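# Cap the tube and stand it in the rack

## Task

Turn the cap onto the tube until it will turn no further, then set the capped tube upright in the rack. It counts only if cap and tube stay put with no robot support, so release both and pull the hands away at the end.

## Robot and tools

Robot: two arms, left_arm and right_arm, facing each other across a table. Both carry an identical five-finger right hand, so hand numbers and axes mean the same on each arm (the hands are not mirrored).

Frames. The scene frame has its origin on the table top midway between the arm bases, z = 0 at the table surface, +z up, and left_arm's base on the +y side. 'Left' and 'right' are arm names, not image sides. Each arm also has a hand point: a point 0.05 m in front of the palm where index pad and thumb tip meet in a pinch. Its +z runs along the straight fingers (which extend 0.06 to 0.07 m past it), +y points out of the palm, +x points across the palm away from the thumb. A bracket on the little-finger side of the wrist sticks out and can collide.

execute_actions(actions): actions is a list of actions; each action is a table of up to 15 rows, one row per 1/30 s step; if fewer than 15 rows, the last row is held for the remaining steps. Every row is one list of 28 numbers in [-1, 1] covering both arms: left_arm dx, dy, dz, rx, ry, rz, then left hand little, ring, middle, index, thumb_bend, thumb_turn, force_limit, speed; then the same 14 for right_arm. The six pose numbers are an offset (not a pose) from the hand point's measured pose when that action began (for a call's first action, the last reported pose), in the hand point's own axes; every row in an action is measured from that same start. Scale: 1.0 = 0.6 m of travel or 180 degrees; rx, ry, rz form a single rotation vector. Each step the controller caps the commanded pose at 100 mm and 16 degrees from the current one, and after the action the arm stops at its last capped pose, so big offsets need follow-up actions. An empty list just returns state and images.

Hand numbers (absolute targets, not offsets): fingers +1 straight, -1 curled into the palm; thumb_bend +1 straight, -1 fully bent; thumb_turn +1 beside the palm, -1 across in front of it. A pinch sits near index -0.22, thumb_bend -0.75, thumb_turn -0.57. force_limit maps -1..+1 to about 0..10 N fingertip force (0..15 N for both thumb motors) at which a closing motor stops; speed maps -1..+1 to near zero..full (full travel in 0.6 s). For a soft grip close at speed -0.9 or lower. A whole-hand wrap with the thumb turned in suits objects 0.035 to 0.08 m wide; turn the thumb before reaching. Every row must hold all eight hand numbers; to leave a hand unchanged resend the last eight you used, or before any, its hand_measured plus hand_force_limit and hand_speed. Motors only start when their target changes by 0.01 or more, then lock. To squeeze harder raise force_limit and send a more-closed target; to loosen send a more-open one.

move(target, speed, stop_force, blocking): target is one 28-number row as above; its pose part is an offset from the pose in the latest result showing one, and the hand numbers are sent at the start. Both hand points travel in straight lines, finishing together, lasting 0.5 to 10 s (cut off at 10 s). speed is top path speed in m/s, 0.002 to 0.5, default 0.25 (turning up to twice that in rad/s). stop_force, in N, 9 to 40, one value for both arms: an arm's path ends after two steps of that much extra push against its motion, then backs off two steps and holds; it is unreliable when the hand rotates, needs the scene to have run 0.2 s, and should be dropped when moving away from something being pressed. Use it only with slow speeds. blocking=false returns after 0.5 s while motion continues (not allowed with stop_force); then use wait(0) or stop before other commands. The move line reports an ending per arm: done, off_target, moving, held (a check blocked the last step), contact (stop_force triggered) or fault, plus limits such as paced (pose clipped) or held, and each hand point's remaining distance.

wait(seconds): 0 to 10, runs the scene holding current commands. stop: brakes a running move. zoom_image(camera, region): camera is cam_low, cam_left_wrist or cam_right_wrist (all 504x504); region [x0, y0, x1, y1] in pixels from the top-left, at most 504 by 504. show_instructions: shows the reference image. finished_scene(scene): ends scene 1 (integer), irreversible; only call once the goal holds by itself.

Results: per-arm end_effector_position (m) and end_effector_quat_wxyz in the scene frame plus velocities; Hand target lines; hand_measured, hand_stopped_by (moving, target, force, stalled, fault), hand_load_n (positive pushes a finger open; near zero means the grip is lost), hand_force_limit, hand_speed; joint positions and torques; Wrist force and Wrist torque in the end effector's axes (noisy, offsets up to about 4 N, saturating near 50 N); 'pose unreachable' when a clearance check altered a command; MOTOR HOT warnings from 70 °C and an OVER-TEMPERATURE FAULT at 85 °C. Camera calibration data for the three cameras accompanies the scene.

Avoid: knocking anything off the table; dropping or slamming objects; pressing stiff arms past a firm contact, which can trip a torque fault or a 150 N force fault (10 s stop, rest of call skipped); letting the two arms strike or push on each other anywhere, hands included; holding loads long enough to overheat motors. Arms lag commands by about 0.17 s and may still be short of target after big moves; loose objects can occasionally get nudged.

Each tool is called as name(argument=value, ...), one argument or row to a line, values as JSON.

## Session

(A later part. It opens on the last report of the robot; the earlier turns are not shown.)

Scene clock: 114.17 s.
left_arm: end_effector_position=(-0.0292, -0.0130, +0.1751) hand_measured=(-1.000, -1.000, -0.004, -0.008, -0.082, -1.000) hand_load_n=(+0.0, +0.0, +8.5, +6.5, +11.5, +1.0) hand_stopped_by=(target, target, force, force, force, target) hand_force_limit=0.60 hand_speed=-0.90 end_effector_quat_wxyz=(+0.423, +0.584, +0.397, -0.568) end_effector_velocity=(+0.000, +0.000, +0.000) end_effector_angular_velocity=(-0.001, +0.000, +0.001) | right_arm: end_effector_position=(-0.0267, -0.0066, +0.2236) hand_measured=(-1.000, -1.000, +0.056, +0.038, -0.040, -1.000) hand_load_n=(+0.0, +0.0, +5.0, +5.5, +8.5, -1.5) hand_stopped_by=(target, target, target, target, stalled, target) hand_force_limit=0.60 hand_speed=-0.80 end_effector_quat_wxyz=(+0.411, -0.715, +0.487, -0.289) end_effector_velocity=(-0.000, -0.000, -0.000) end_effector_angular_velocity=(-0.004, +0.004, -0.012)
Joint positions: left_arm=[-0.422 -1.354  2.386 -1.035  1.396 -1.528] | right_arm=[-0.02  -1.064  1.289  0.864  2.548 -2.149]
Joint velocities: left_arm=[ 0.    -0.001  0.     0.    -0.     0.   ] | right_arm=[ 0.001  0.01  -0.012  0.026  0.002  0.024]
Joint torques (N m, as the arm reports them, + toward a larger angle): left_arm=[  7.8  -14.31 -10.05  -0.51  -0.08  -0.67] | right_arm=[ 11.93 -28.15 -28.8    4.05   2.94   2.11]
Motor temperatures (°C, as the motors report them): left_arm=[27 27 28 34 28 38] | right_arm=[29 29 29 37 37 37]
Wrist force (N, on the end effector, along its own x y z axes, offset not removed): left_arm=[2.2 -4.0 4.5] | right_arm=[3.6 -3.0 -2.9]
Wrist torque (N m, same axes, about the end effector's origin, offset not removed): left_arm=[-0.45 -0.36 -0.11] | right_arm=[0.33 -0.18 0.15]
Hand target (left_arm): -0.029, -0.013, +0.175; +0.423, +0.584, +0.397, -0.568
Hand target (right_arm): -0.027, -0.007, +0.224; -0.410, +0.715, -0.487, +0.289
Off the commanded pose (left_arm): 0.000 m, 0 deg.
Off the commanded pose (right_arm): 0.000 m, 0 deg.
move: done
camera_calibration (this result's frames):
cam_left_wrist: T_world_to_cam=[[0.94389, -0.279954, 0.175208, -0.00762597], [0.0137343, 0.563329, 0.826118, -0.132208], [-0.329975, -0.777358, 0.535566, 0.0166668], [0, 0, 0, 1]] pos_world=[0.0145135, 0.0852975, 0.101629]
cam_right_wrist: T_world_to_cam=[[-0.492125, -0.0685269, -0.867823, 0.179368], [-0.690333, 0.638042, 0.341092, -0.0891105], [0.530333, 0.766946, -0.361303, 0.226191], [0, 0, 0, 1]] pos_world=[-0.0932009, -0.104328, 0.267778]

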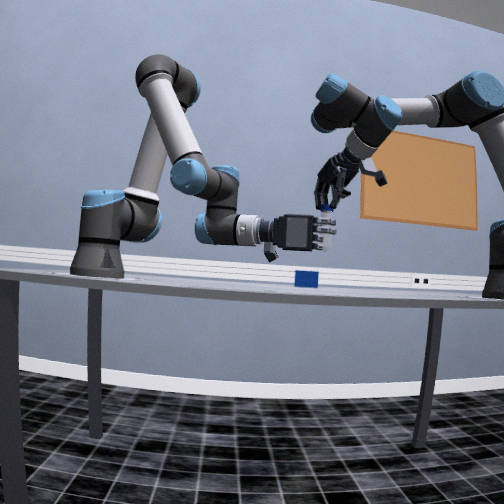

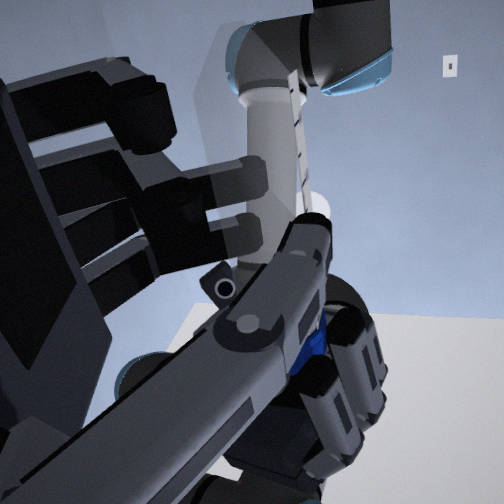

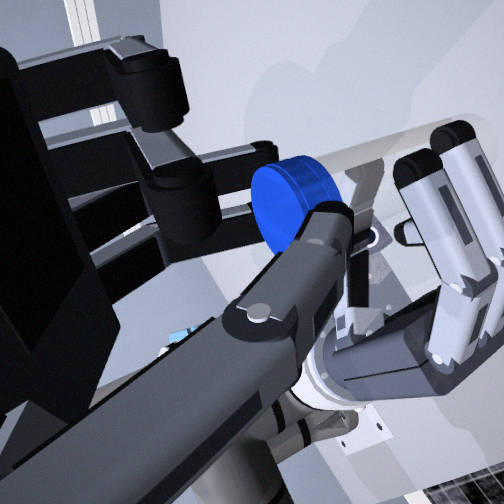

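execute_actions(
  actions=[
    [[0,0,0,0,0,0,-1,-1,-0.31,-0.31,-0.16,-1,0.6,-0.9,0,0,0,0,0,0,-1,-1,0.25,0.24,0.15,-1,0.6,-0.5]],
  ],
)

move(
  target=[0,0,0,0,0,0,-1,-1,-0.31,-0.31,-0.16,-1,0.6,-0.9,0.0164,0.0087,-0.0136,0,-0.4355,-0.245,-1,-1,0.25,0.24,0.15,-1,0.6,-0.5],
  speed=0.4,
)

move(
  target=[0,0,0,0,0,0,-1,-1,-0.31,-0.31,-0.16,-1,0.6,-0.9,0,0,0,0,0,0,-1,-1,0.053,0.035,-0.056,-1,0.6,-0.8],
)

move(
  target=[0,0,0,0,0,0,-1,-1,-0.31,-0.31,-0.16,-1,0.6,-0.9,0.0037,-0.0051,0.0095,0,0.1935,0.109,-1,-1,0.053,0.035,-0.056,-1,0.6,-0.8],
  speed=0.3,
)

Scene clock: 115.07 s.
left_arm: end_effector_position=(-0.0292, -0.0130, +0.1751) hand_measured=(-1.000, -1.000, -0.004, -0.008, -0.082, -1.000) hand_load_n=(+0.0, +0.0, +8.5, +6.0, +12.0, +0.5) hand_stopped_by=(target, target, force, force, force, target) hand_force_limit=0.60 hand_speed=-0.90 end_effector_quat_wxyz=(+0.423, +0.584, +0.397, -0.568) end_effector_velocity=(+0.000, +0.000, +0.000) end_effector_angular_velocity=(-0.001, +0.000, +0.000) | right_arm: end_effector_position=(-0.0267, -0.0066, +0.2236) hand_measured=(-1.000, -1.000, +0.250, +0.240, +0.150, -1.000) hand_load_n=(+0.0, +0.0, +0.0, +0.0, +0.0, +0.0) hand_stopped_by=(target, target, target, target, moving, target) hand_force_limit=0.60 hand_speed=-0.50 end_effector_quat_wxyz=(+0.411, -0.715, +0.487, -0.289) end_effector_velocity=(+0.001, +0.000, +0.000) end_effector_angular_velocity=(+0.001, -0.000, -0.001)
Joint positions: left_arm=[-0.422 -1.354  2.386 -1.035  1.396 -1.528] | right_arm=[-0.02  -1.064  1.289  0.864  2.548 -2.149]
Joint velocities: left_arm=[ 0.    -0.001  0.     0.     0.     0.   ] | right_arm=[-0.001 -0.     0.    -0.001  0.    -0.   ]
Joint torques (N m, as the arm reports them, + toward a larger angle): left_arm=[  8.95 -14.11  -9.46  -0.53  -0.18  -0.52] | right_arm=[ -9.99 -45.97  -6.36   0.02  -1.32  -2.47]
Motor temperatures (°C, as the motors report them): left_arm=[27 27 28 34 28 38] | right_arm=[29 29 29 37 37 37]
Wrist force (N, on the end effector, along its own x y z axes, offset not removed): left_arm=[1.8 -0.9 1.4] | right_arm=[1.0 0.1 -1.6]
Wrist torque (N m, same axes, about the end effector's origin, offset not removed): left_arm=[-0.45 -0.47 -0.01] | right_arm=[0.21 0.09 0.04]
Hand target (left_arm): -0.029, -0.013, +0.175; +0.423, +0.584, +0.397, -0.568
Hand target (right_arm): -0.027, -0.007, +0.224; -0.411, +0.715, -0.487, +0.289
Off the commanded pose (left_arm): 0.000 m, 0 deg.
Off the commanded pose (right_arm): 0.000 m, 0 deg.
camera_calibration (this result's frames):
cam_left_wrist: T_world_to_cam=[[0.94389, -0.279954, 0.175208, -0.00762596], [0.0137342, 0.563329, 0.826119, -0.132208], [-0.329975, -0.777358, 0.535565, 0.016667], [0, 0, 0, 1]] pos_world=[0.0145135, 0.0852976, 0.101629]
cam_right_wrist: T_world_to_cam=[[-0.492124, -0.0685908, -0.867818, 0.179326], [-0.690363, 0.638023, 0.341064, -0.0891313], [0.530295, 0.766956, -0.36134, 0.226209], [0, 0, 0, 1]] pos_world=[-0.0932398, -0.104324, 0.26776]

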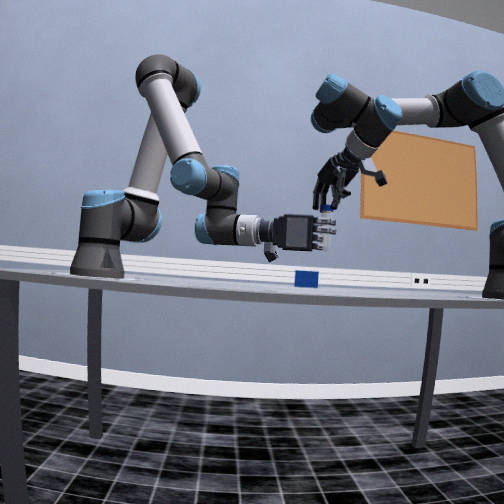

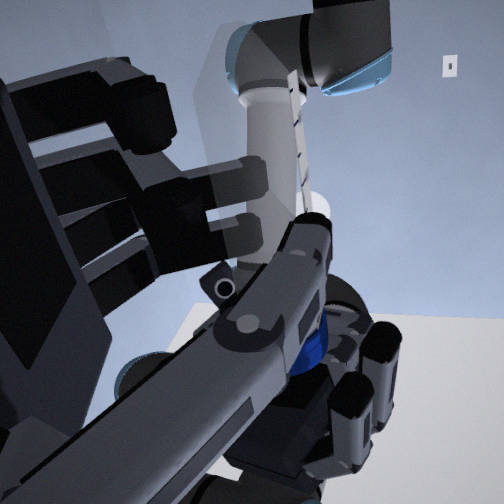

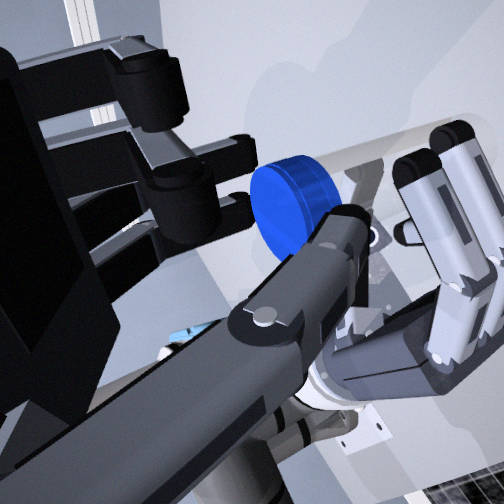

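Scene clock: 117.70 s.
left_arm: end_effector_position=(-0.0292, -0.0130, +0.1751) hand_measured=(-1.000, -1.000, -0.004, -0.008, -0.082, -1.000) hand_load_n=(+0.0, +0.0, +8.5, +6.0, +12.0, +0.5) hand_stopped_by=(target, target, force, force, force, target) hand_force_limit=0.60 hand_speed=-0.90 end_effector_quat_wxyz=(+0.423, +0.584, +0.397, -0.568) end_effector_velocity=(-0.000, -0.000, -0.001) end_effector_angular_velocity=(+0.001, -0.000, -0.001) | right_arm: end_effector_position=(-0.0320, -0.0192, +0.2234) hand_measured=(-1.000, -1.000, +0.250, +0.240, +0.150, -1.000) hand_load_n=(+0.0, +0.0, +0.0, +0.0, +0.0, +0.0) hand_stopped_by=(target, target, target, target, target, target) hand_force_limit=0.60 hand_speed=-0.50 end_effector_quat_wxyz=(-0.491, +0.852, +0.156, -0.093) end_effector_velocity=(-0.000, -0.000, -0.000) end_effector_angular_velocity=(-0.006, +0.001, +0.012)
Joint positions: left_arm=[-0.422 -1.354  2.386 -1.035  1.396 -1.528] | right_arm=[-0.625 -1.357  1.628  0.489  0.814 -3.714]
Joint velocities: left_arm=[-0.001  0.001 -0.     0.     0.    -0.001] | right_arm=[-0.001  0.009 -0.009  0.016 -0.008 -0.014]
Joint torques (N m, as the arm reports them, + toward a larger angle): left_arm=[  8.91 -12.75  -9.83  -0.59   0.02  -0.67] | right_arm=[ -9.36 -20.08 -31.3    2.65  -3.18  -2.28]
Motor temperatures (°C, as the motors report them): left_arm=[27 27 28 34 28 38] | right_arm=[29 29 29 37 37 37]
Wrist force (N, on the end effector, along its own x y z axes, offset not removed): left_arm=[1.2 -0.4 2.1] | right_arm=[-2.4 -0.1 -0.2]
Wrist torque (N m, same axes, about the end effector's origin, offset not removed): left_arm=[-0.35 -0.44 0.03] | right_arm=[-0.04 0.41 -0.08]
Hand target (left_arm): -0.029, -0.013, +0.175; +0.423, +0.584, +0.397, -0.568
Hand target (right_arm): -0.032, -0.019, +0.223; -0.491, +0.852, +0.157, -0.093
Off the commanded pose (left_arm): 0.000 m, 0 deg.
Off the commanded pose (right_arm): 0.000 m, 0 deg.
move: done
camera_calibration (this result's frames):
cam_left_wrist: T_world_to_cam=[[0.94389, -0.279954, 0.175208, -0.00762596], [0.0137342, 0.563329, 0.826118, -0.132208], [-0.329975, -0.777358, 0.535565, 0.0166668], [0, 0, 0, 1]] pos_world=[0.0145135, 0.0852975, 0.101629]
cam_right_wrist: T_world_to_cam=[[0.0546076, -0.502552, -0.862821, 0.183753], [-0.634407, -0.684745, 0.35868, -0.112127], [-0.771068, 0.527793, -0.356215, 0.191241], [0, 0, 0, 1]] pos_world=[0.0662911, -0.0853683, 0.266887]

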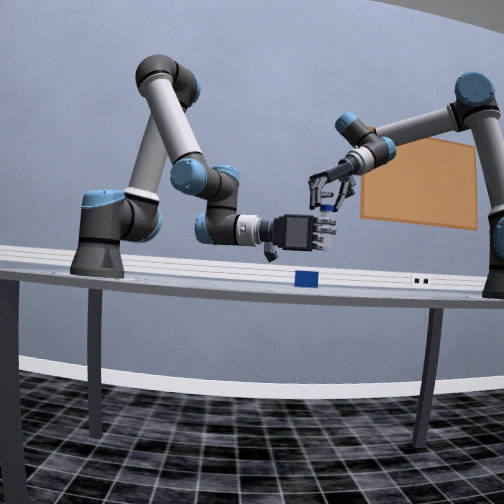

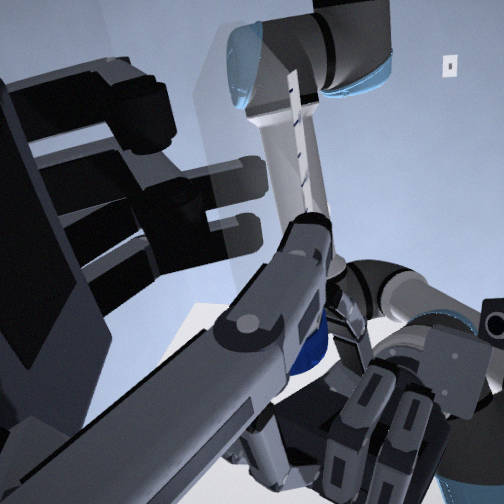

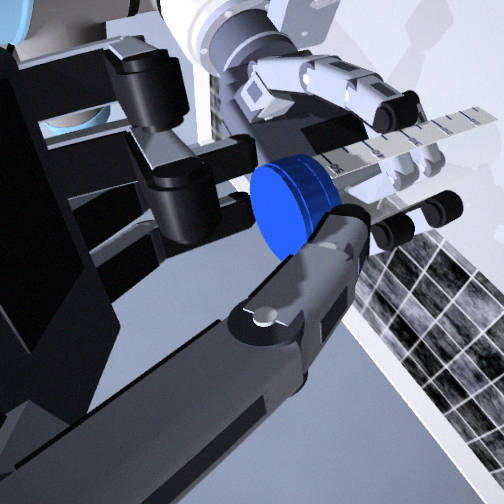

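Scene clock: 118.90 s.
left_arm: end_effector_position=(-0.0292, -0.0130, +0.1751) hand_measured=(-1.000, -1.000, -0.004, -0.008, -0.082, -1.000) hand_load_n=(+0.0, +0.0, +8.0, +6.0, +12.0, +1.0) hand_stopped_by=(target, target, force, force, force, target) hand_force_limit=0.60 hand_speed=-0.90 end_effector_quat_wxyz=(+0.423, +0.584, +0.397, -0.568) end_effector_velocity=(+0.000, +0.000, +0.000) end_effector_angular_velocity=(-0.000, +0.001, -0.000) | right_arm: end_effector_position=(-0.0319, -0.0192, +0.2234) hand_measured=(-1.000, -1.000, +0.056, +0.038, -0.044, -1.000) hand_load_n=(+0.0, +0.0, +5.0, +4.5, +10.0, +0.5) hand_stopped_by=(target, target, target, target, stalled, target) hand_force_limit=0.60 hand_speed=-0.80 end_effector_quat_wxyz=(-0.491, +0.852, +0.156, -0.093) end_effector_velocity=(-0.001, -0.000, +0.001) end_effector_angular_velocity=(+0.001, +0.000, +0.001)
Joint positions: left_arm=[-0.422 -1.354  2.386 -1.035  1.396 -1.528] | right_arm=[-0.625 -1.357  1.628  0.489  0.814 -3.714]
Joint velocities: left_arm=[ 0.    -0.001  0.    -0.     0.    -0.   ] | right_arm=[ 0.001 -0.001  0.    -0.    -0.001  0.   ]
Joint torques (N m, as the arm reports them, + toward a larger angle): left_arm=[  8.41 -13.71 -10.51  -0.46  -0.03  -0.62] | right_arm=[  9.51 -35.71  -8.63   0.96   1.86   2.36]
Motor temperatures (°C, as the motors report them): left_arm=[27 27 28 34 28 38] | right_arm=[29 29 29 37 37 37]
Wrist force (N, on the end effector, along its own x y z axes, offset not removed): left_arm=[-3.1 -1.1 2.7] | right_arm=[0.4 1.8 -0.7]
Wrist torque (N m, same axes, about the end effector's origin, offset not removed): left_arm=[-0.76 -0.24 -0.17] | right_arm=[0.61 0.20 0.18]
Hand target (left_arm): -0.029, -0.013, +0.175; +0.423, +0.584, +0.397, -0.568
Hand target (right_arm): -0.032, -0.019, +0.223; -0.491, +0.852, +0.156, -0.093
Off the commanded pose (left_arm): 0.000 m, 0 deg.
Off the commanded pose (right_arm): 0.000 m, 0 deg.
move: done
camera_calibration (this result's frames):
cam_left_wrist: T_world_to_cam=[[0.94389, -0.279954, 0.175208, -0.00762596], [0.0137341, 0.563329, 0.826119, -0.132208], [-0.329975, -0.777358, 0.535565, 0.016667], [0, 0, 0, 1]] pos_world=[0.0145135, 0.0852976, 0.101629]
cam_right_wrist: T_world_to_cam=[[0.0546094, -0.502545, -0.862824, 0.183747], [-0.634421, -0.684739, 0.358667, -0.112111], [-0.771056, 0.527808, -0.356219, 0.191244], [0, 0, 0, 1]] pos_world=[0.0662999, -0.0853653, 0.266877]

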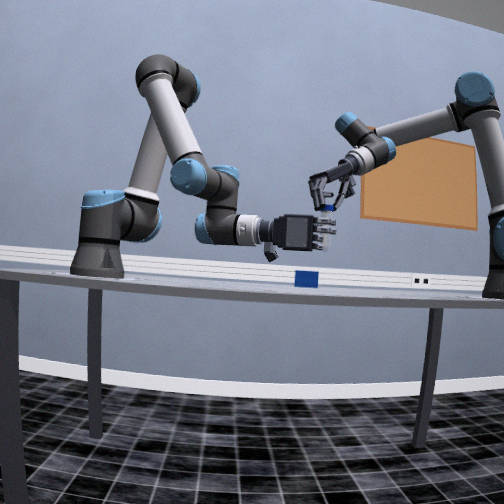

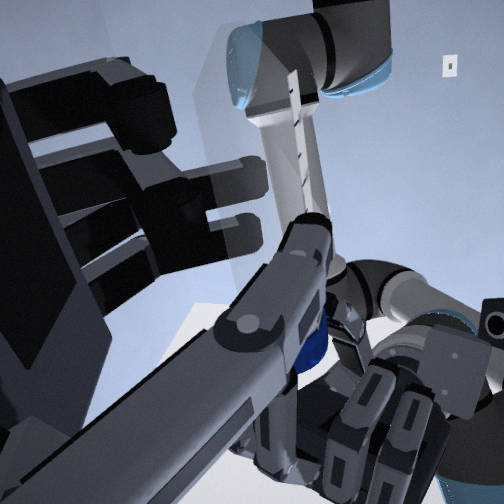

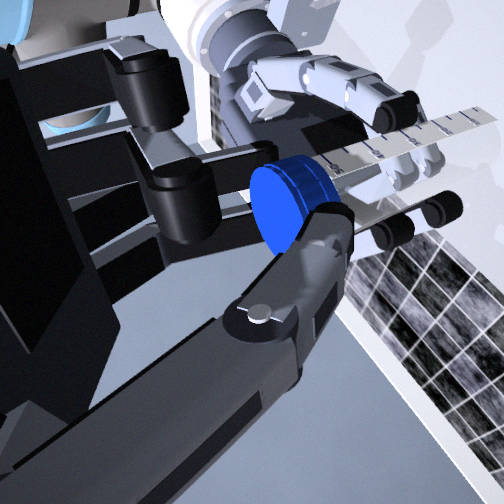

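Scene clock: 120.67 s.
left_arm: end_effector_position=(-0.0292, -0.0130, +0.1751) hand_measured=(-1.000, -1.000, -0.006, -0.008, -0.084, -1.000) hand_load_n=(+0.0, +0.0, +1.5, +5.0, +5.0, -2.0) hand_stopped_by=(target, target, force, force, force, target) hand_force_limit=0.60 hand_speed=-0.90 end_effector_quat_wxyz=(+0.423, +0.584, +0.397, -0.568) end_effector_velocity=(+0.000, -0.000, +0.000) end_effector_angular_velocity=(-0.001, +0.001, +0.000) | right_arm: end_effector_position=(-0.0323, -0.0123, +0.2234) hand_measured=(-1.000, -1.000, +0.056, +0.038, -0.040, -1.000) hand_load_n=(+0.0, +0.0, +7.0, +4.5, +7.5, -1.5) hand_stopped_by=(target, target, target, target, stalled, target) hand_force_limit=0.60 hand_speed=-0.80 end_effector_quat_wxyz=(+0.492, -0.855, +0.142, -0.084) end_effector_velocity=(-0.000, +0.000, -0.000) end_effector_angular_velocity=(-0.002, -0.001, -0.010)
Joint positions: left_arm=[-0.422 -1.354  2.386 -1.035  1.396 -1.528] | right_arm=[-0.334 -1.47   1.723  0.274  1.637 -3.107]
Joint velocities: left_arm=[ 0.    -0.001  0.    -0.    -0.    -0.   ] | right_arm=[ 0.006  0.003 -0.004  0.003  0.015  0.007]
Joint torques (N m, as the arm reports them, + toward a larger angle): left_arm=[  7.72 -14.25 -10.61  -0.97  -0.05  -0.61] | right_arm=[ 11.48 -12.9  -29.18   3.56   2.66   1.97]
Motor temperatures (°C, as the motors report them): left_arm=[27 27 28 34 28 38] | right_arm=[29 29 29 37 37 37]
Wrist force (N, on the end effector, along its own x y z axes, offset not removed): left_arm=[4.7 -2.4 4.1] | right_arm=[2.8 -5.7 0.1]
Wrist torque (N m, same axes, about the end effector's origin, offset not removed): left_arm=[-0.47 -0.15 -0.13] | right_arm=[0.35 -0.16 0.10]
Hand target (left_arm): -0.029, -0.013, +0.175; +0.423, +0.584, +0.397, -0.568
Hand target (right_arm): -0.032, -0.012, +0.223; -0.492, +0.855, -0.142, +0.084
Off the commanded pose (left_arm): 0.000 m, 0 deg.
Off the commanded pose (right_arm): 0.000 m, 0 deg.
move: done
camera_calibration (this result's frames):
cam_left_wrist: T_world_to_cam=[[0.943889, -0.279956, 0.175211, -0.00762617], [0.0137293, 0.56332, 0.826125, -0.132207], [-0.329978, -0.777364, 0.535555, 0.0166708], [0, 0, 0, 1]] pos_world=[0.0145144, 0.0852991, 0.101627]
cam_right_wrist: T_world_to_cam=[[-0.273956, -0.423385, -0.863535, 0.17769], [-0.928655, -0.117037, 0.351998, -0.108651], [-0.250096, 0.898358, -0.361115, 0.209844], [0, 0, 0, 1]] pos_world=[0.000260651, -0.126, 0.267464]

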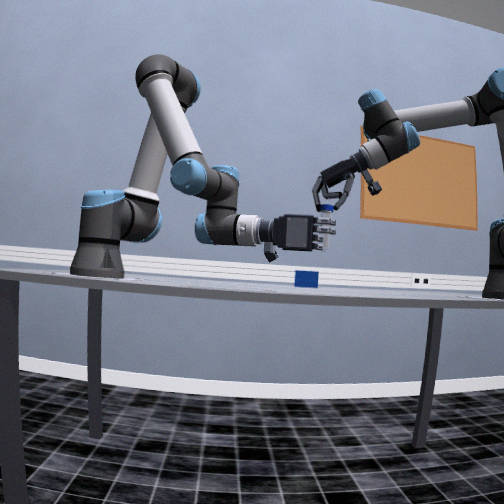

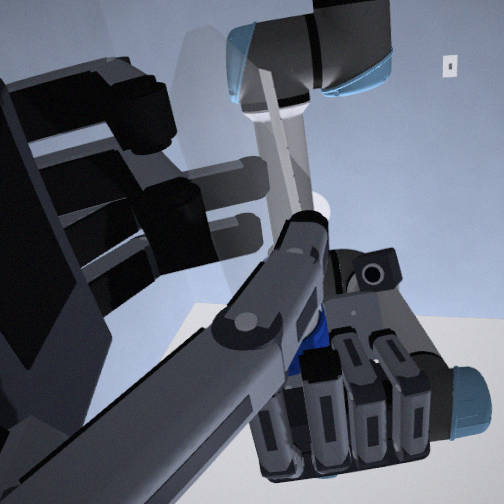

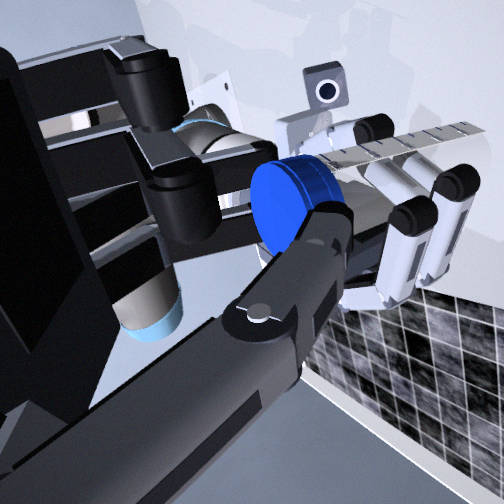

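move(
  target=[0,0,0,0,0,0,-1,-1,0.4,0.4,0.3,-1,0.6,-0.5,0,0,0,0,0,0,-1,-1,0.045,0.025,-0.06,-1,0.6,-0.85],
)

move(
  target=[0,-0.1,0,0,0,0,-1,-1,0.4,0.4,0.3,-1,0.6,-0.5,0.85,-0.13,0.16,0,0.21,0.08,-1,-1,0.045,0.025,-0.06,-1,0.6,-0.85],
)

zoom_image(
  camera="cam_low",
  region=[260,200,360,300],
)

Scene clock: 121.93 s.
left_arm: end_effector_position=(-0.0292, -0.0130, +0.1751) hand_measured=(-1.000, -1.000, +0.400, +0.400, +0.300, -1.000) hand_load_n=(+0.0, +0.0, +0.0, +0.0, +0.0, +0.0) hand_stopped_by=(target, target, target, target, target, target) hand_force_limit=0.60 hand_speed=-0.50 end_effector_quat_wxyz=(+0.423, +0.584, +0.397, -0.568) end_effector_velocity=(-0.000, -0.000, -0.001) end_effector_angular_velocity=(+0.001, -0.001, -0.001) | right_arm: end_effector_position=(-0.0323, -0.0123, +0.2234) hand_measured=(-1.000, -1.000, +0.048, +0.028, -0.042, -1.000) hand_load_n=(+0.0, +0.0, +7.0, +6.0, +10.5, +0.5) hand_stopped_by=(target, target, target, target, stalled, target) hand_force_limit=0.60 hand_speed=-0.85 end_effector_quat_wxyz=(+0.492, -0.855, +0.142, -0.084) end_effector_velocity=(-0.000, -0.000, -0.001) end_effector_angular_velocity=(-0.001, +0.001, -0.001)
Joint positions: left_arm=[-0.422 -1.354  2.386 -1.035  1.396 -1.528] | right_arm=[-0.334 -1.47   1.723  0.274  1.637 -3.107]
Joint velocities: left_arm=[-0.001  0.002 -0.    -0.     0.    -0.   ] | right_arm=[0.    0.001 0.    0.    0.001 0.001]
Joint torques (N m, as the arm reports them, + toward a larger angle): left_arm=[  8.43 -13.33  -9.63  -1.44  -0.02  -0.65] | right_arm=[-10.11 -31.4   -8.02  -1.91  -2.42  -2.37]
Motor temperatures (°C, as the motors report them): left_arm=[27 27 28 34 28 38] | right_arm=[29 29 29 37 37 37]
Wrist force (N, on the end effector, along its own x y z axes, offset not removed): left_arm=[0.4 0.1 1.5] | right_arm=[4.6 -1.0 -3.2]
Wrist torque (N m, same axes, about the end effector's origin, offset not removed): left_arm=[-0.28 -0.25 -0.03] | right_arm=[0.20 -0.23 0.20]
Hand target (left_arm): -0.029, -0.013, +0.175; +0.423, +0.584, +0.397, -0.568
Hand target (right_arm): -0.032, -0.012, +0.223; -0.492, +0.855, -0.142, +0.084
Off the commanded pose (left_arm): 0.000 m, 0 deg.
Off the commanded pose (right_arm): 0.000 m, 0 deg.
move: done
camera_calibration (this result's frames):
cam_left_wrist: T_world_to_cam=[[0.943889, -0.279956, 0.175211, -0.0076261], [0.0137294, 0.56332, 0.826125, -0.132207], [-0.329979, -0.777364, 0.535555, 0.0166707], [0, 0, 0, 1]] pos_world=[0.0145143, 0.0852991, 0.101627]
cam_right_wrist: T_world_to_cam=[[-0.273958, -0.42339, -0.863532, 0.177686], [-0.928655, -0.117034, 0.352, -0.108651], [-0.250095, 0.898356, -0.361121, 0.209843], [0, 0, 0, 1]] pos_world=[0.000260336, -0.125999, 0.267462]

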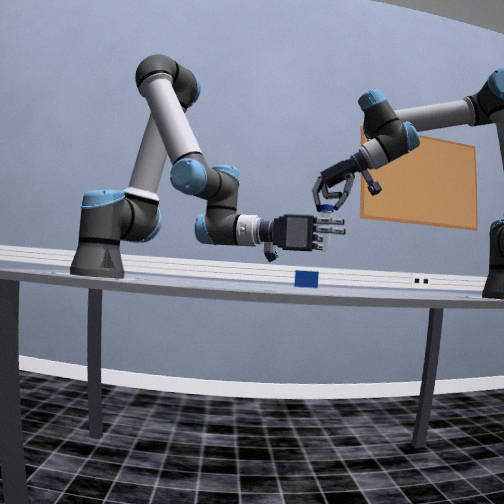

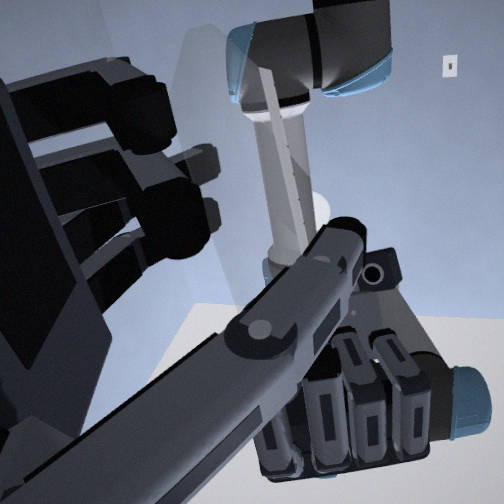

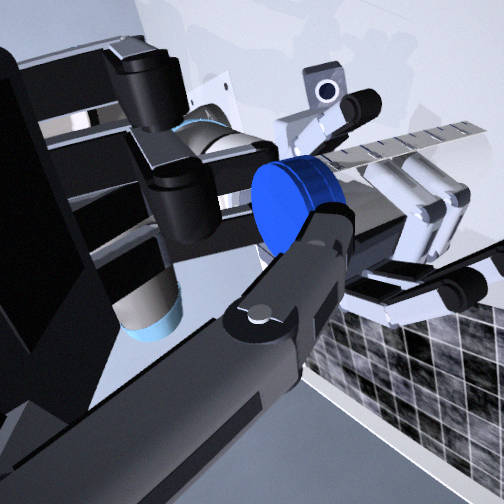

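Scene clock: 124.67 s.
left_arm: end_effector_position=(-0.0859, +0.0066, +0.1723) hand_measured=(-1.000, -1.000, +0.400, +0.400, +0.300, -1.000) hand_load_n=(+0.0, +0.0, +0.0, +0.0, +0.0, +0.0) hand_stopped_by=(target, target, target, target, target, target) hand_force_limit=0.60 hand_speed=-0.50 end_effector_quat_wxyz=(+0.422, +0.584, +0.398, -0.568) end_effector_velocity=(-0.000, +0.000, +0.000) end_effector_angular_velocity=(-0.001, -0.000, +0.000) | right_arm: end_effector_position=(+0.4896, -0.0633, +0.2440) hand_measured=(-1.000, -1.000, +0.048, +0.028, -0.042, -1.000) hand_load_n=(+0.0, +0.0, +0.0, +9.0, +8.0, -0.5) hand_stopped_by=(target, target, target, target, stalled, target) hand_force_limit=0.60 hand_speed=-0.85 end_effector_quat_wxyz=(+0.426, -0.758, +0.397, -0.295) end_effector_velocity=(+0.002, +0.001, -0.000) end_effector_angular_velocity=(-0.000, +0.002, -0.001)
Joint positions: left_arm=[-0.623 -1.364  2.415 -1.053  1.195 -1.529] | right_arm=[-1.03  -1.101  1.195  0.391  1.69  -3.201]
Joint velocities: left_arm=[-0.001 -0.001 -0.     0.    -0.001  0.001] | right_arm=[-0.     0.005 -0.008  0.004 -0.     0.001]
Joint torques (N m, as the arm reports them, + toward a larger angle): left_arm=[-11.65 -31.22  -1.84  -3.28  -1.63  -2.49] | right_arm=[-10.41 -31.91 -33.64   1.74   3.06   2.39]
Motor temperatures (°C, as the motors report them): left_arm=[27 27 28 34 28 38] | right_arm=[29 29 29 37 37 37]
Wrist force (N, on the end effector, along its own x y z axes, offset not removed): left_arm=[1.6 -1.5 1.9] | right_arm=[4.7 -1.6 -1.6]
Wrist torque (N m, same axes, about the end effector's origin, offset not removed): left_arm=[-0.68 -0.41 0.01] | right_arm=[0.08 -0.45 0.18]
Hand target (left_arm): -0.086, +0.007, +0.172; +0.422, +0.584, +0.398, -0.568
Hand target (right_arm): +0.490, -0.063, +0.244; -0.426, +0.758, -0.397, +0.295
Off the commanded pose (left_arm): 0.000 m, 0 deg.
Off the commanded pose (right_arm): 0.001 m, 0 deg.
move: done
camera_calibration (this result's frames):
cam_left_wrist: T_world_to_cam=[[0.94402, -0.280051, 0.174351, 0.0520865], [0.0143607, 0.562899, 0.826401, -0.140156], [-0.329576, -0.777635, 0.53541, 0.0147504], [0, 0, 0, 1]] pos_world=[-0.0422965, 0.104951, 0.0988458]
cam_right_wrist: T_world_to_cam=[[-0.404251, -0.209142, -0.890416, 0.40081], [-0.813481, 0.527245, 0.245482, 0.37318], [0.418127, 0.823573, -0.383273, 0.0670798], [0, 0, 0, 1]] pos_world=[0.437555, -0.168176, 0.290988]

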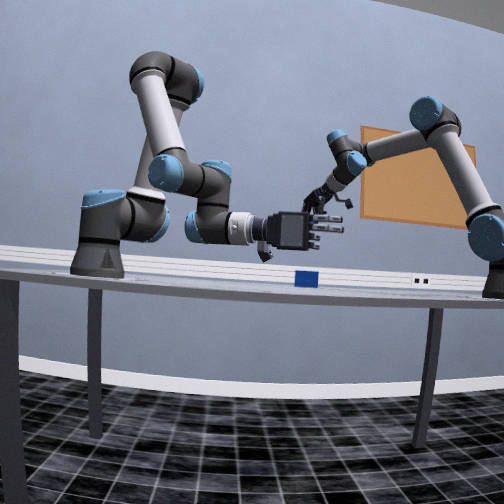

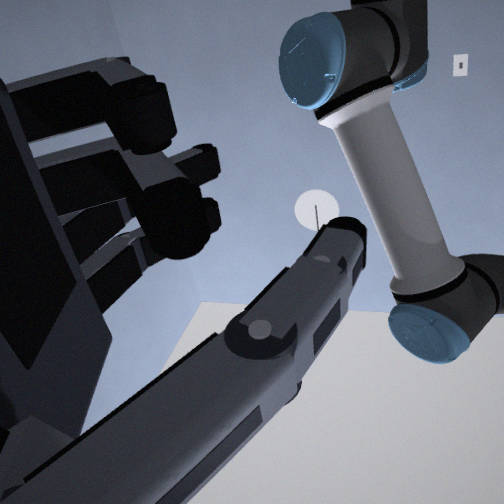

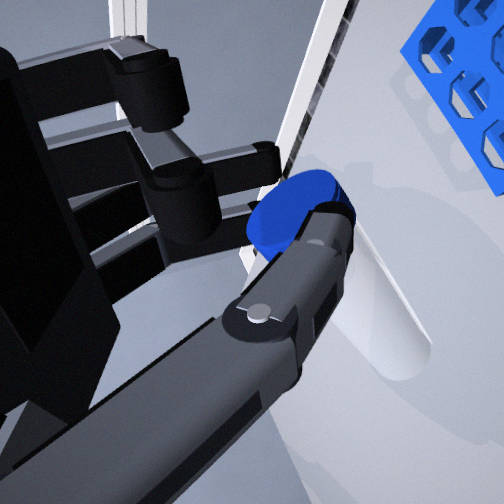

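Region (260, 200, 360, 300) of cam_low's 504x504 image, scaled by 5.040, with more detail than that image has.

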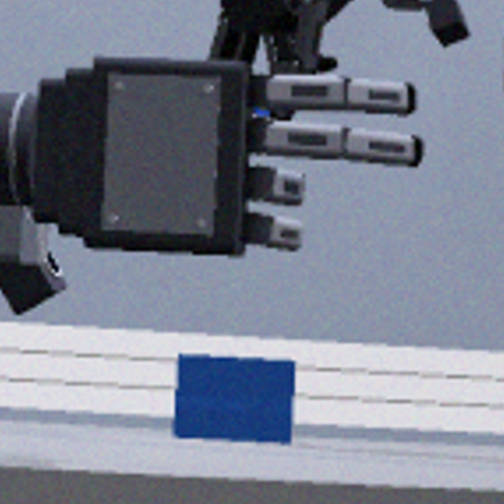

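move(
  target=[0,0,-0.2,0,0,0,-1,-1,0.4,0.4,0.3,-1,0.6,-0.5,0,0,0,0,0,0,-1,-1,0.3,0.025,-0.06,-1,0.6,-0.85],
  speed=0.15,
)

Scene clock: 127.40 s.
left_arm: end_effector_position=(-0.0469, +0.1199, +0.1720) hand_measured=(-1.000, -1.000, +0.400, +0.400, +0.300, -1.000) hand_load_n=(+0.0, +0.0, +0.0, +0.0, +0.0, +0.0) hand_stopped_by=(target, target, target, target, target, target) hand_force_limit=0.60 hand_speed=-0.50 end_effector_quat_wxyz=(+0.422, +0.584, +0.398, -0.568) end_effector_velocity=(-0.000, +0.002, +0.001) end_effector_angular_velocity=(+0.001, +0.002, +0.003) | right_arm: end_effector_position=(+0.4896, -0.0633, +0.2440) hand_measured=(-1.000, -1.000, +0.300, +0.028, -0.042, -1.000) hand_load_n=(+0.0, +0.0, +0.0, +9.0, +8.0, -0.5) hand_stopped_by=(target, target, target, target, stalled, target) hand_force_limit=0.60 hand_speed=-0.85 end_effector_quat_wxyz=(+0.426, -0.758, +0.397, -0.295) end_effector_velocity=(+0.000, -0.000, -0.001) end_effector_angular_velocity=(-0.002, +0.001, +0.000)
Joint positions: left_arm=[-0.906 -1.673  2.76  -1.09   0.912 -1.529] | right_arm=[-1.03  -1.101  1.195  0.391  1.69  -3.201]
Joint velocities: left_arm=[-0.018 -0.017  0.005  0.012 -0.022 -0.002] | right_arm=[-0.     0.002  0.     0.    -0.    -0.001]
Joint torques (N m, as the arm reports them, + toward a larger angle): left_arm=[-10.82 -17.31  -1.14   0.54  -1.76  -2.25] | right_arm=[  9.73 -47.62  -8.83  -1.9   -2.42  -2.01]
Motor temperatures (°C, as the motors report them): left_arm=[27 27 28 34 28 38] | right_arm=[29 29 29 37 37 37]
Wrist force (N, on the end effector, along its own x y z axes, offset not removed): left_arm=[2.1 -0.7 1.6] | right_arm=[1.8 2.5 0.5]
Wrist torque (N m, same axes, about the end effector's origin, offset not removed): left_arm=[-0.37 -0.57 0.09] | right_arm=[0.30 -0.19 0.30]
Hand target (left_arm): -0.047, +0.120, +0.172; +0.422, +0.584, +0.398, -0.568
Hand target (right_arm): +0.490, -0.063, +0.244; -0.426, +0.758, -0.397, +0.295
Off the commanded pose (left_arm): 0.000 m, 0 deg.
Off the commanded pose (right_arm): 0.000 m, 0 deg.
move: done
camera_calibration (this result's frames):
cam_left_wrist: T_world_to_cam=[[0.94405, -0.280516, 0.173438, 0.0472478], [0.0151937, 0.562317, 0.826782, -0.204197], [-0.329453, -0.777889, 0.535117, 0.115997], [0, 0, 0, 1]] pos_world=[-0.00328611, 0.21831, 0.0985595]
cam_right_wrist: T_world_to_cam=[[-0.404271, -0.209104, -0.890416, 0.400823], [-0.813465, 0.527256, 0.245514, 0.373165], [0.418139, 0.823576, -0.383253, 0.0670684], [0, 0, 0, 1]] pos_world=[0.437554, -0.168176, 0.290986]

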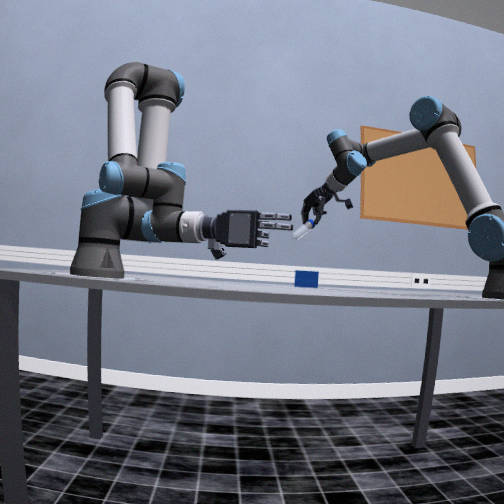

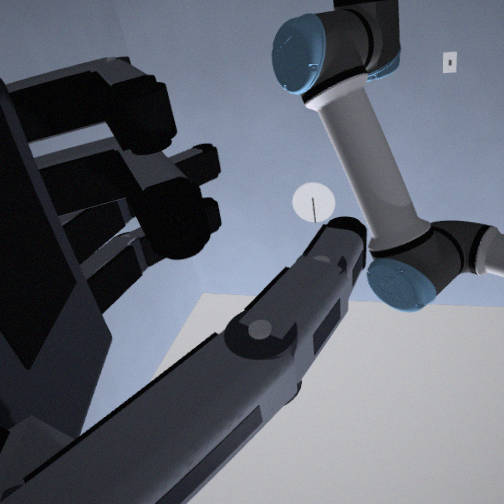

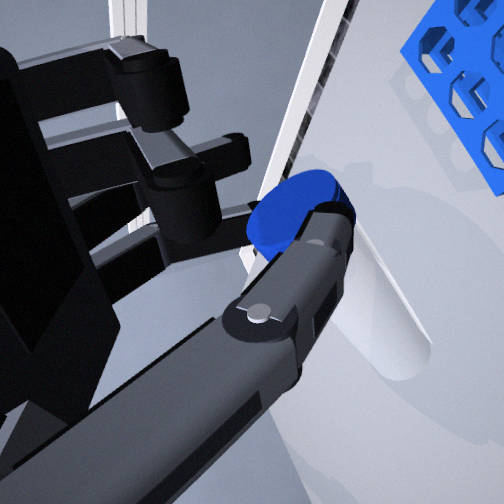

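execute_actions(
  actions=[
    [[0,0,0,0,0,0,-1,-1,0.4,0.4,0.3,-1,0.6,-0.5,0,0,0,0,0,0,-1,-1,0.3,0.042,-0.06,-1,0.6,-0.95]],
    [[0,0,0,0,0,0,-1,-1,0.4,0.4,0.3,-1,0.6,-0.5,0,0,0,0,0,0,-1,-1,0.3,0.042,-0.06,-1,0.6,-0.95]],
  ],
)

Scene clock: 128.57 s.
left_arm: end_effector_position=(-0.0469, +0.1199, +0.1720) hand_measured=(-1.000, -1.000, +0.400, +0.400, +0.300, -1.000) hand_load_n=(+0.0, +0.0, +0.0, +0.0, +0.0, +0.0) hand_stopped_by=(target, target, target, target, target, target) hand_force_limit=0.60 hand_speed=-0.50 end_effector_quat_wxyz=(+0.422, +0.584, +0.398, -0.568) end_effector_velocity=(+0.000, -0.000, -0.000) end_effector_angular_velocity=(+0.000, -0.001, +0.000) | right_arm: end_effector_position=(+0.4896, -0.0633, +0.2440) hand_measured=(-1.000, -1.000, +0.300, +0.044, -0.042, -1.000) hand_load_n=(+0.0, +0.0, +0.0, +5.5, +5.0, -0.5) hand_stopped_by=(target, target, target, target, stalled, target) hand_force_limit=0.60 hand_speed=-0.95 end_effector_quat_wxyz=(+0.426, -0.758, +0.397, -0.295) end_effector_velocity=(-0.000, +0.000, -0.000) end_effector_angular_velocity=(-0.002, +0.000, +0.002)
Joint positions: left_arm=[-0.906 -1.673  2.76  -1.09   0.912 -1.529] | right_arm=[-1.03  -1.101  1.195  0.391  1.69  -3.201]
Joint velocities: left_arm=[ 0.     0.001 -0.    -0.    -0.     0.   ] | right_arm=[ 0.     0.     0.     0.001 -0.001 -0.002]
Joint torques (N m, as the arm reports them, + toward a larger angle): left_arm=[  6.72   3.08 -19.39  -2.7    0.92   0.95] | right_arm=[  9.1  -46.93  -9.51  -1.83  -2.44  -0.63]
Motor temperatures (°C, as the motors report them): left_arm=[27 27 28 34 28 38] | right_arm=[29 29 29 37 37 37]
Wrist force (N, on the end effector, along its own x y z axes, offset not removed): left_arm=[1.2 -1.6 1.6] | right_arm=[1.2 -5.3 -1.8]
Wrist torque (N m, same axes, about the end effector's origin, offset not removed): left_arm=[-0.65 -0.46 -0.05] | right_arm=[-0.51 -0.11 -0.31]
Hand target (left_arm): -0.047, +0.120, +0.172; +0.422, +0.584, +0.398, -0.568
Hand target (right_arm): +0.490, -0.063, +0.244; -0.426, +0.758, -0.397, +0.295
Off the commanded pose (left_arm): 0.000 m, 0 deg.
Off the commanded pose (right_arm): 0.000 m, 0 deg.
camera_calibration (this result's frames):
cam_left_wrist: T_world_to_cam=[[0.944061, -0.280562, 0.173302, 0.0472891], [0.0153227, 0.562275, 0.826809, -0.204188], [-0.329414, -0.777903, 0.535121, 0.11601], [0, 0, 0, 1]] pos_world=[-0.00329997, 0.218322, 0.0985504]
cam_right_wrist: T_world_to_cam=[[-0.404254, -0.209136, -0.890416, 0.400812], [-0.813478, 0.527247, 0.245488, 0.373177], [0.418129, 0.823573, -0.383269, 0.0670779], [0, 0, 0, 1]] pos_world=[0.437554, -0.168176, 0.290988]

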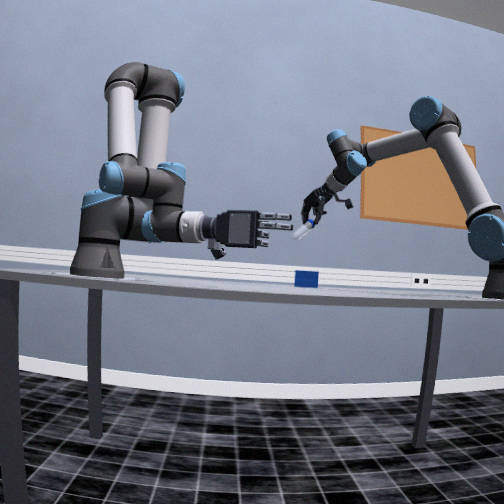

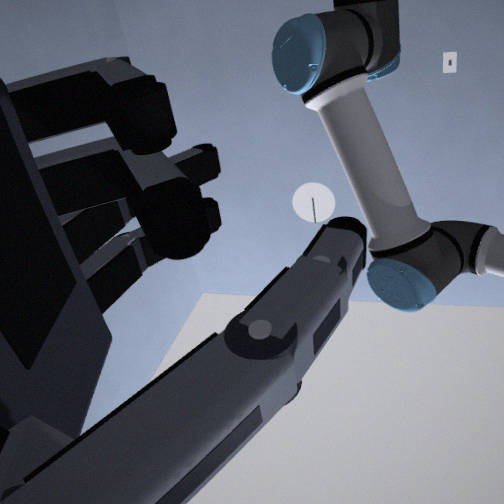

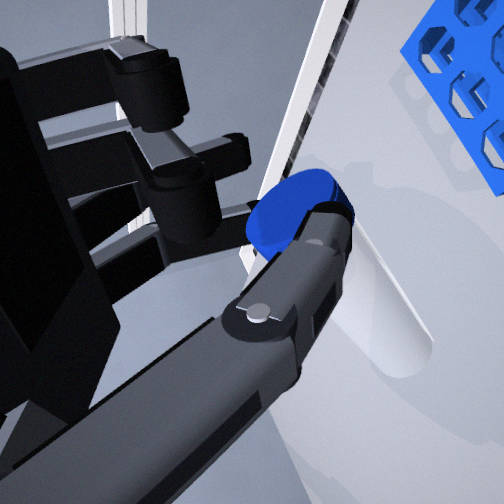

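execute_actions(
  actions=[
    [[0,0,0,0,0,0,-1,-1,0.4,0.4,0.3,-1,0.6,-0.5,0,0,0,0,0,0,-1,-1,0.3,0.055,-0.06,-1,0.6,-0.95]],
    [[0,0,0,0,0,0,-1,-1,0.4,0.4,0.3,-1,0.6,-0.5,0,0,0,0,0,0,-1,-1,0.3,0.055,-0.06,-1,0.6,-0.95]],
  ],
)

Scene clock: 129.80 s.
left_arm: end_effector_position=(-0.0469, +0.1199, +0.1720) hand_measured=(-1.000, -1.000, +0.400, +0.400, +0.300, -1.000) hand_load_n=(+0.0, +0.0, +0.0, +0.0, +0.0, +0.0) hand_stopped_by=(target, target, target, target, target, target) hand_force_limit=0.60 hand_speed=-0.50 end_effector_quat_wxyz=(+0.422, +0.584, +0.398, -0.568) end_effector_velocity=(+0.000, -0.000, -0.001) end_effector_angular_velocity=(+0.001, -0.003, +0.001) | right_arm: end_effector_position=(+0.4896, -0.0633, +0.2440) hand_measured=(-1.000, -1.000, +0.300, +0.056, -0.044, -1.000) hand_load_n=(+0.0, +0.0, +0.0, +2.5, +2.5, +0.0) hand_stopped_by=(target, target, target, target, stalled, target) hand_force_limit=0.60 hand_speed=-0.95 end_effector_quat_wxyz=(+0.426, -0.758, +0.397, -0.295) end_effector_velocity=(+0.000, -0.000, -0.000) end_effector_angular_velocity=(+0.000, -0.000, -0.001)
Joint positions: left_arm=[-0.906 -1.673  2.76  -1.09   0.912 -1.529] | right_arm=[-1.03  -1.101  1.195  0.391  1.69  -3.201]
Joint velocities: left_arm=[ 0.001  0.003  0.     0.    -0.     0.   ] | right_arm=[-0.     0.     0.    -0.     0.001  0.   ]
Joint torques (N m, as the arm reports them, + toward a larger angle): left_arm=[  7.39   1.72 -19.03  -2.29   0.79  -0.02] | right_arm=[  8.75 -47.85  -8.79  -1.91  -2.39  -0.5 ]
Motor temperatures (°C, as the motors report them): left_arm=[27 27 28 34 28 38] | right_arm=[29 29 29 37 37 37]
Wrist force (N, on the end effector, along its own x y z axes, offset not removed): left_arm=[2.4 -1.7 2.0] | right_arm=[0.2 -1.2 -1.2]
Wrist torque (N m, same axes, about the end effector's origin, offset not removed): left_arm=[-0.56 -0.62 0.00] | right_arm=[-0.06 0.17 0.28]
Hand target (left_arm): -0.047, +0.120, +0.172; +0.422, +0.584, +0.398, -0.568
Hand target (right_arm): +0.490, -0.063, +0.244; -0.426, +0.758, -0.397, +0.295
Off the commanded pose (left_arm): 0.000 m, 0 deg.
Off the commanded pose (right_arm): 0.000 m, 0 deg.
camera_calibration (this result's frames):
cam_left_wrist: T_world_to_cam=[[0.944061, -0.280562, 0.173302, 0.0472891], [0.0153227, 0.562275, 0.826809, -0.204189], [-0.329414, -0.777903, 0.535121, 0.11601], [0, 0, 0, 1]] pos_world=[-0.00329995, 0.218322, 0.0985504]
cam_right_wrist: T_world_to_cam=[[-0.404254, -0.209136, -0.890416, 0.400812], [-0.813478, 0.527247, 0.245487, 0.373178], [0.418129, 0.823573, -0.383269, 0.0670779], [0, 0, 0, 1]] pos_world=[0.437555, -0.168176, 0.290988]

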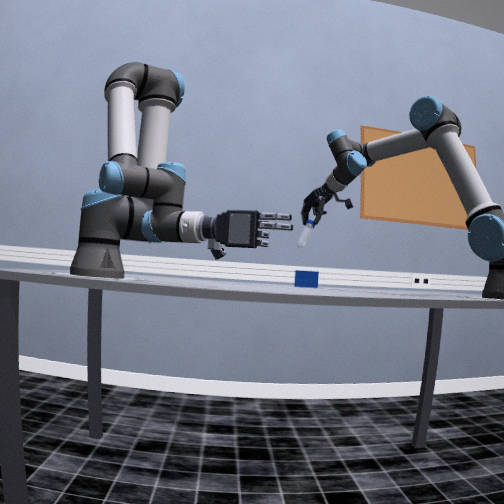

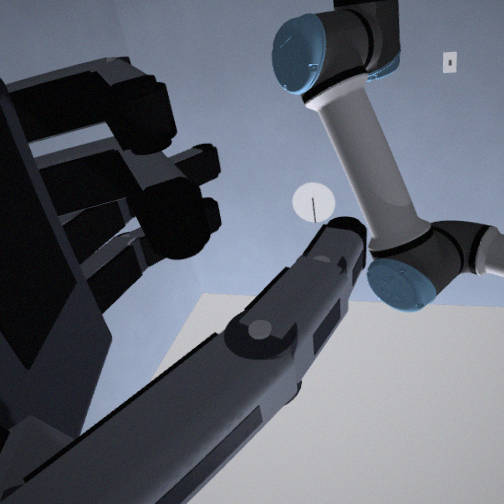

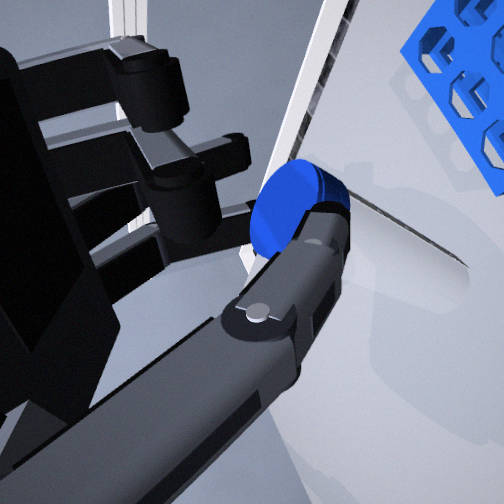

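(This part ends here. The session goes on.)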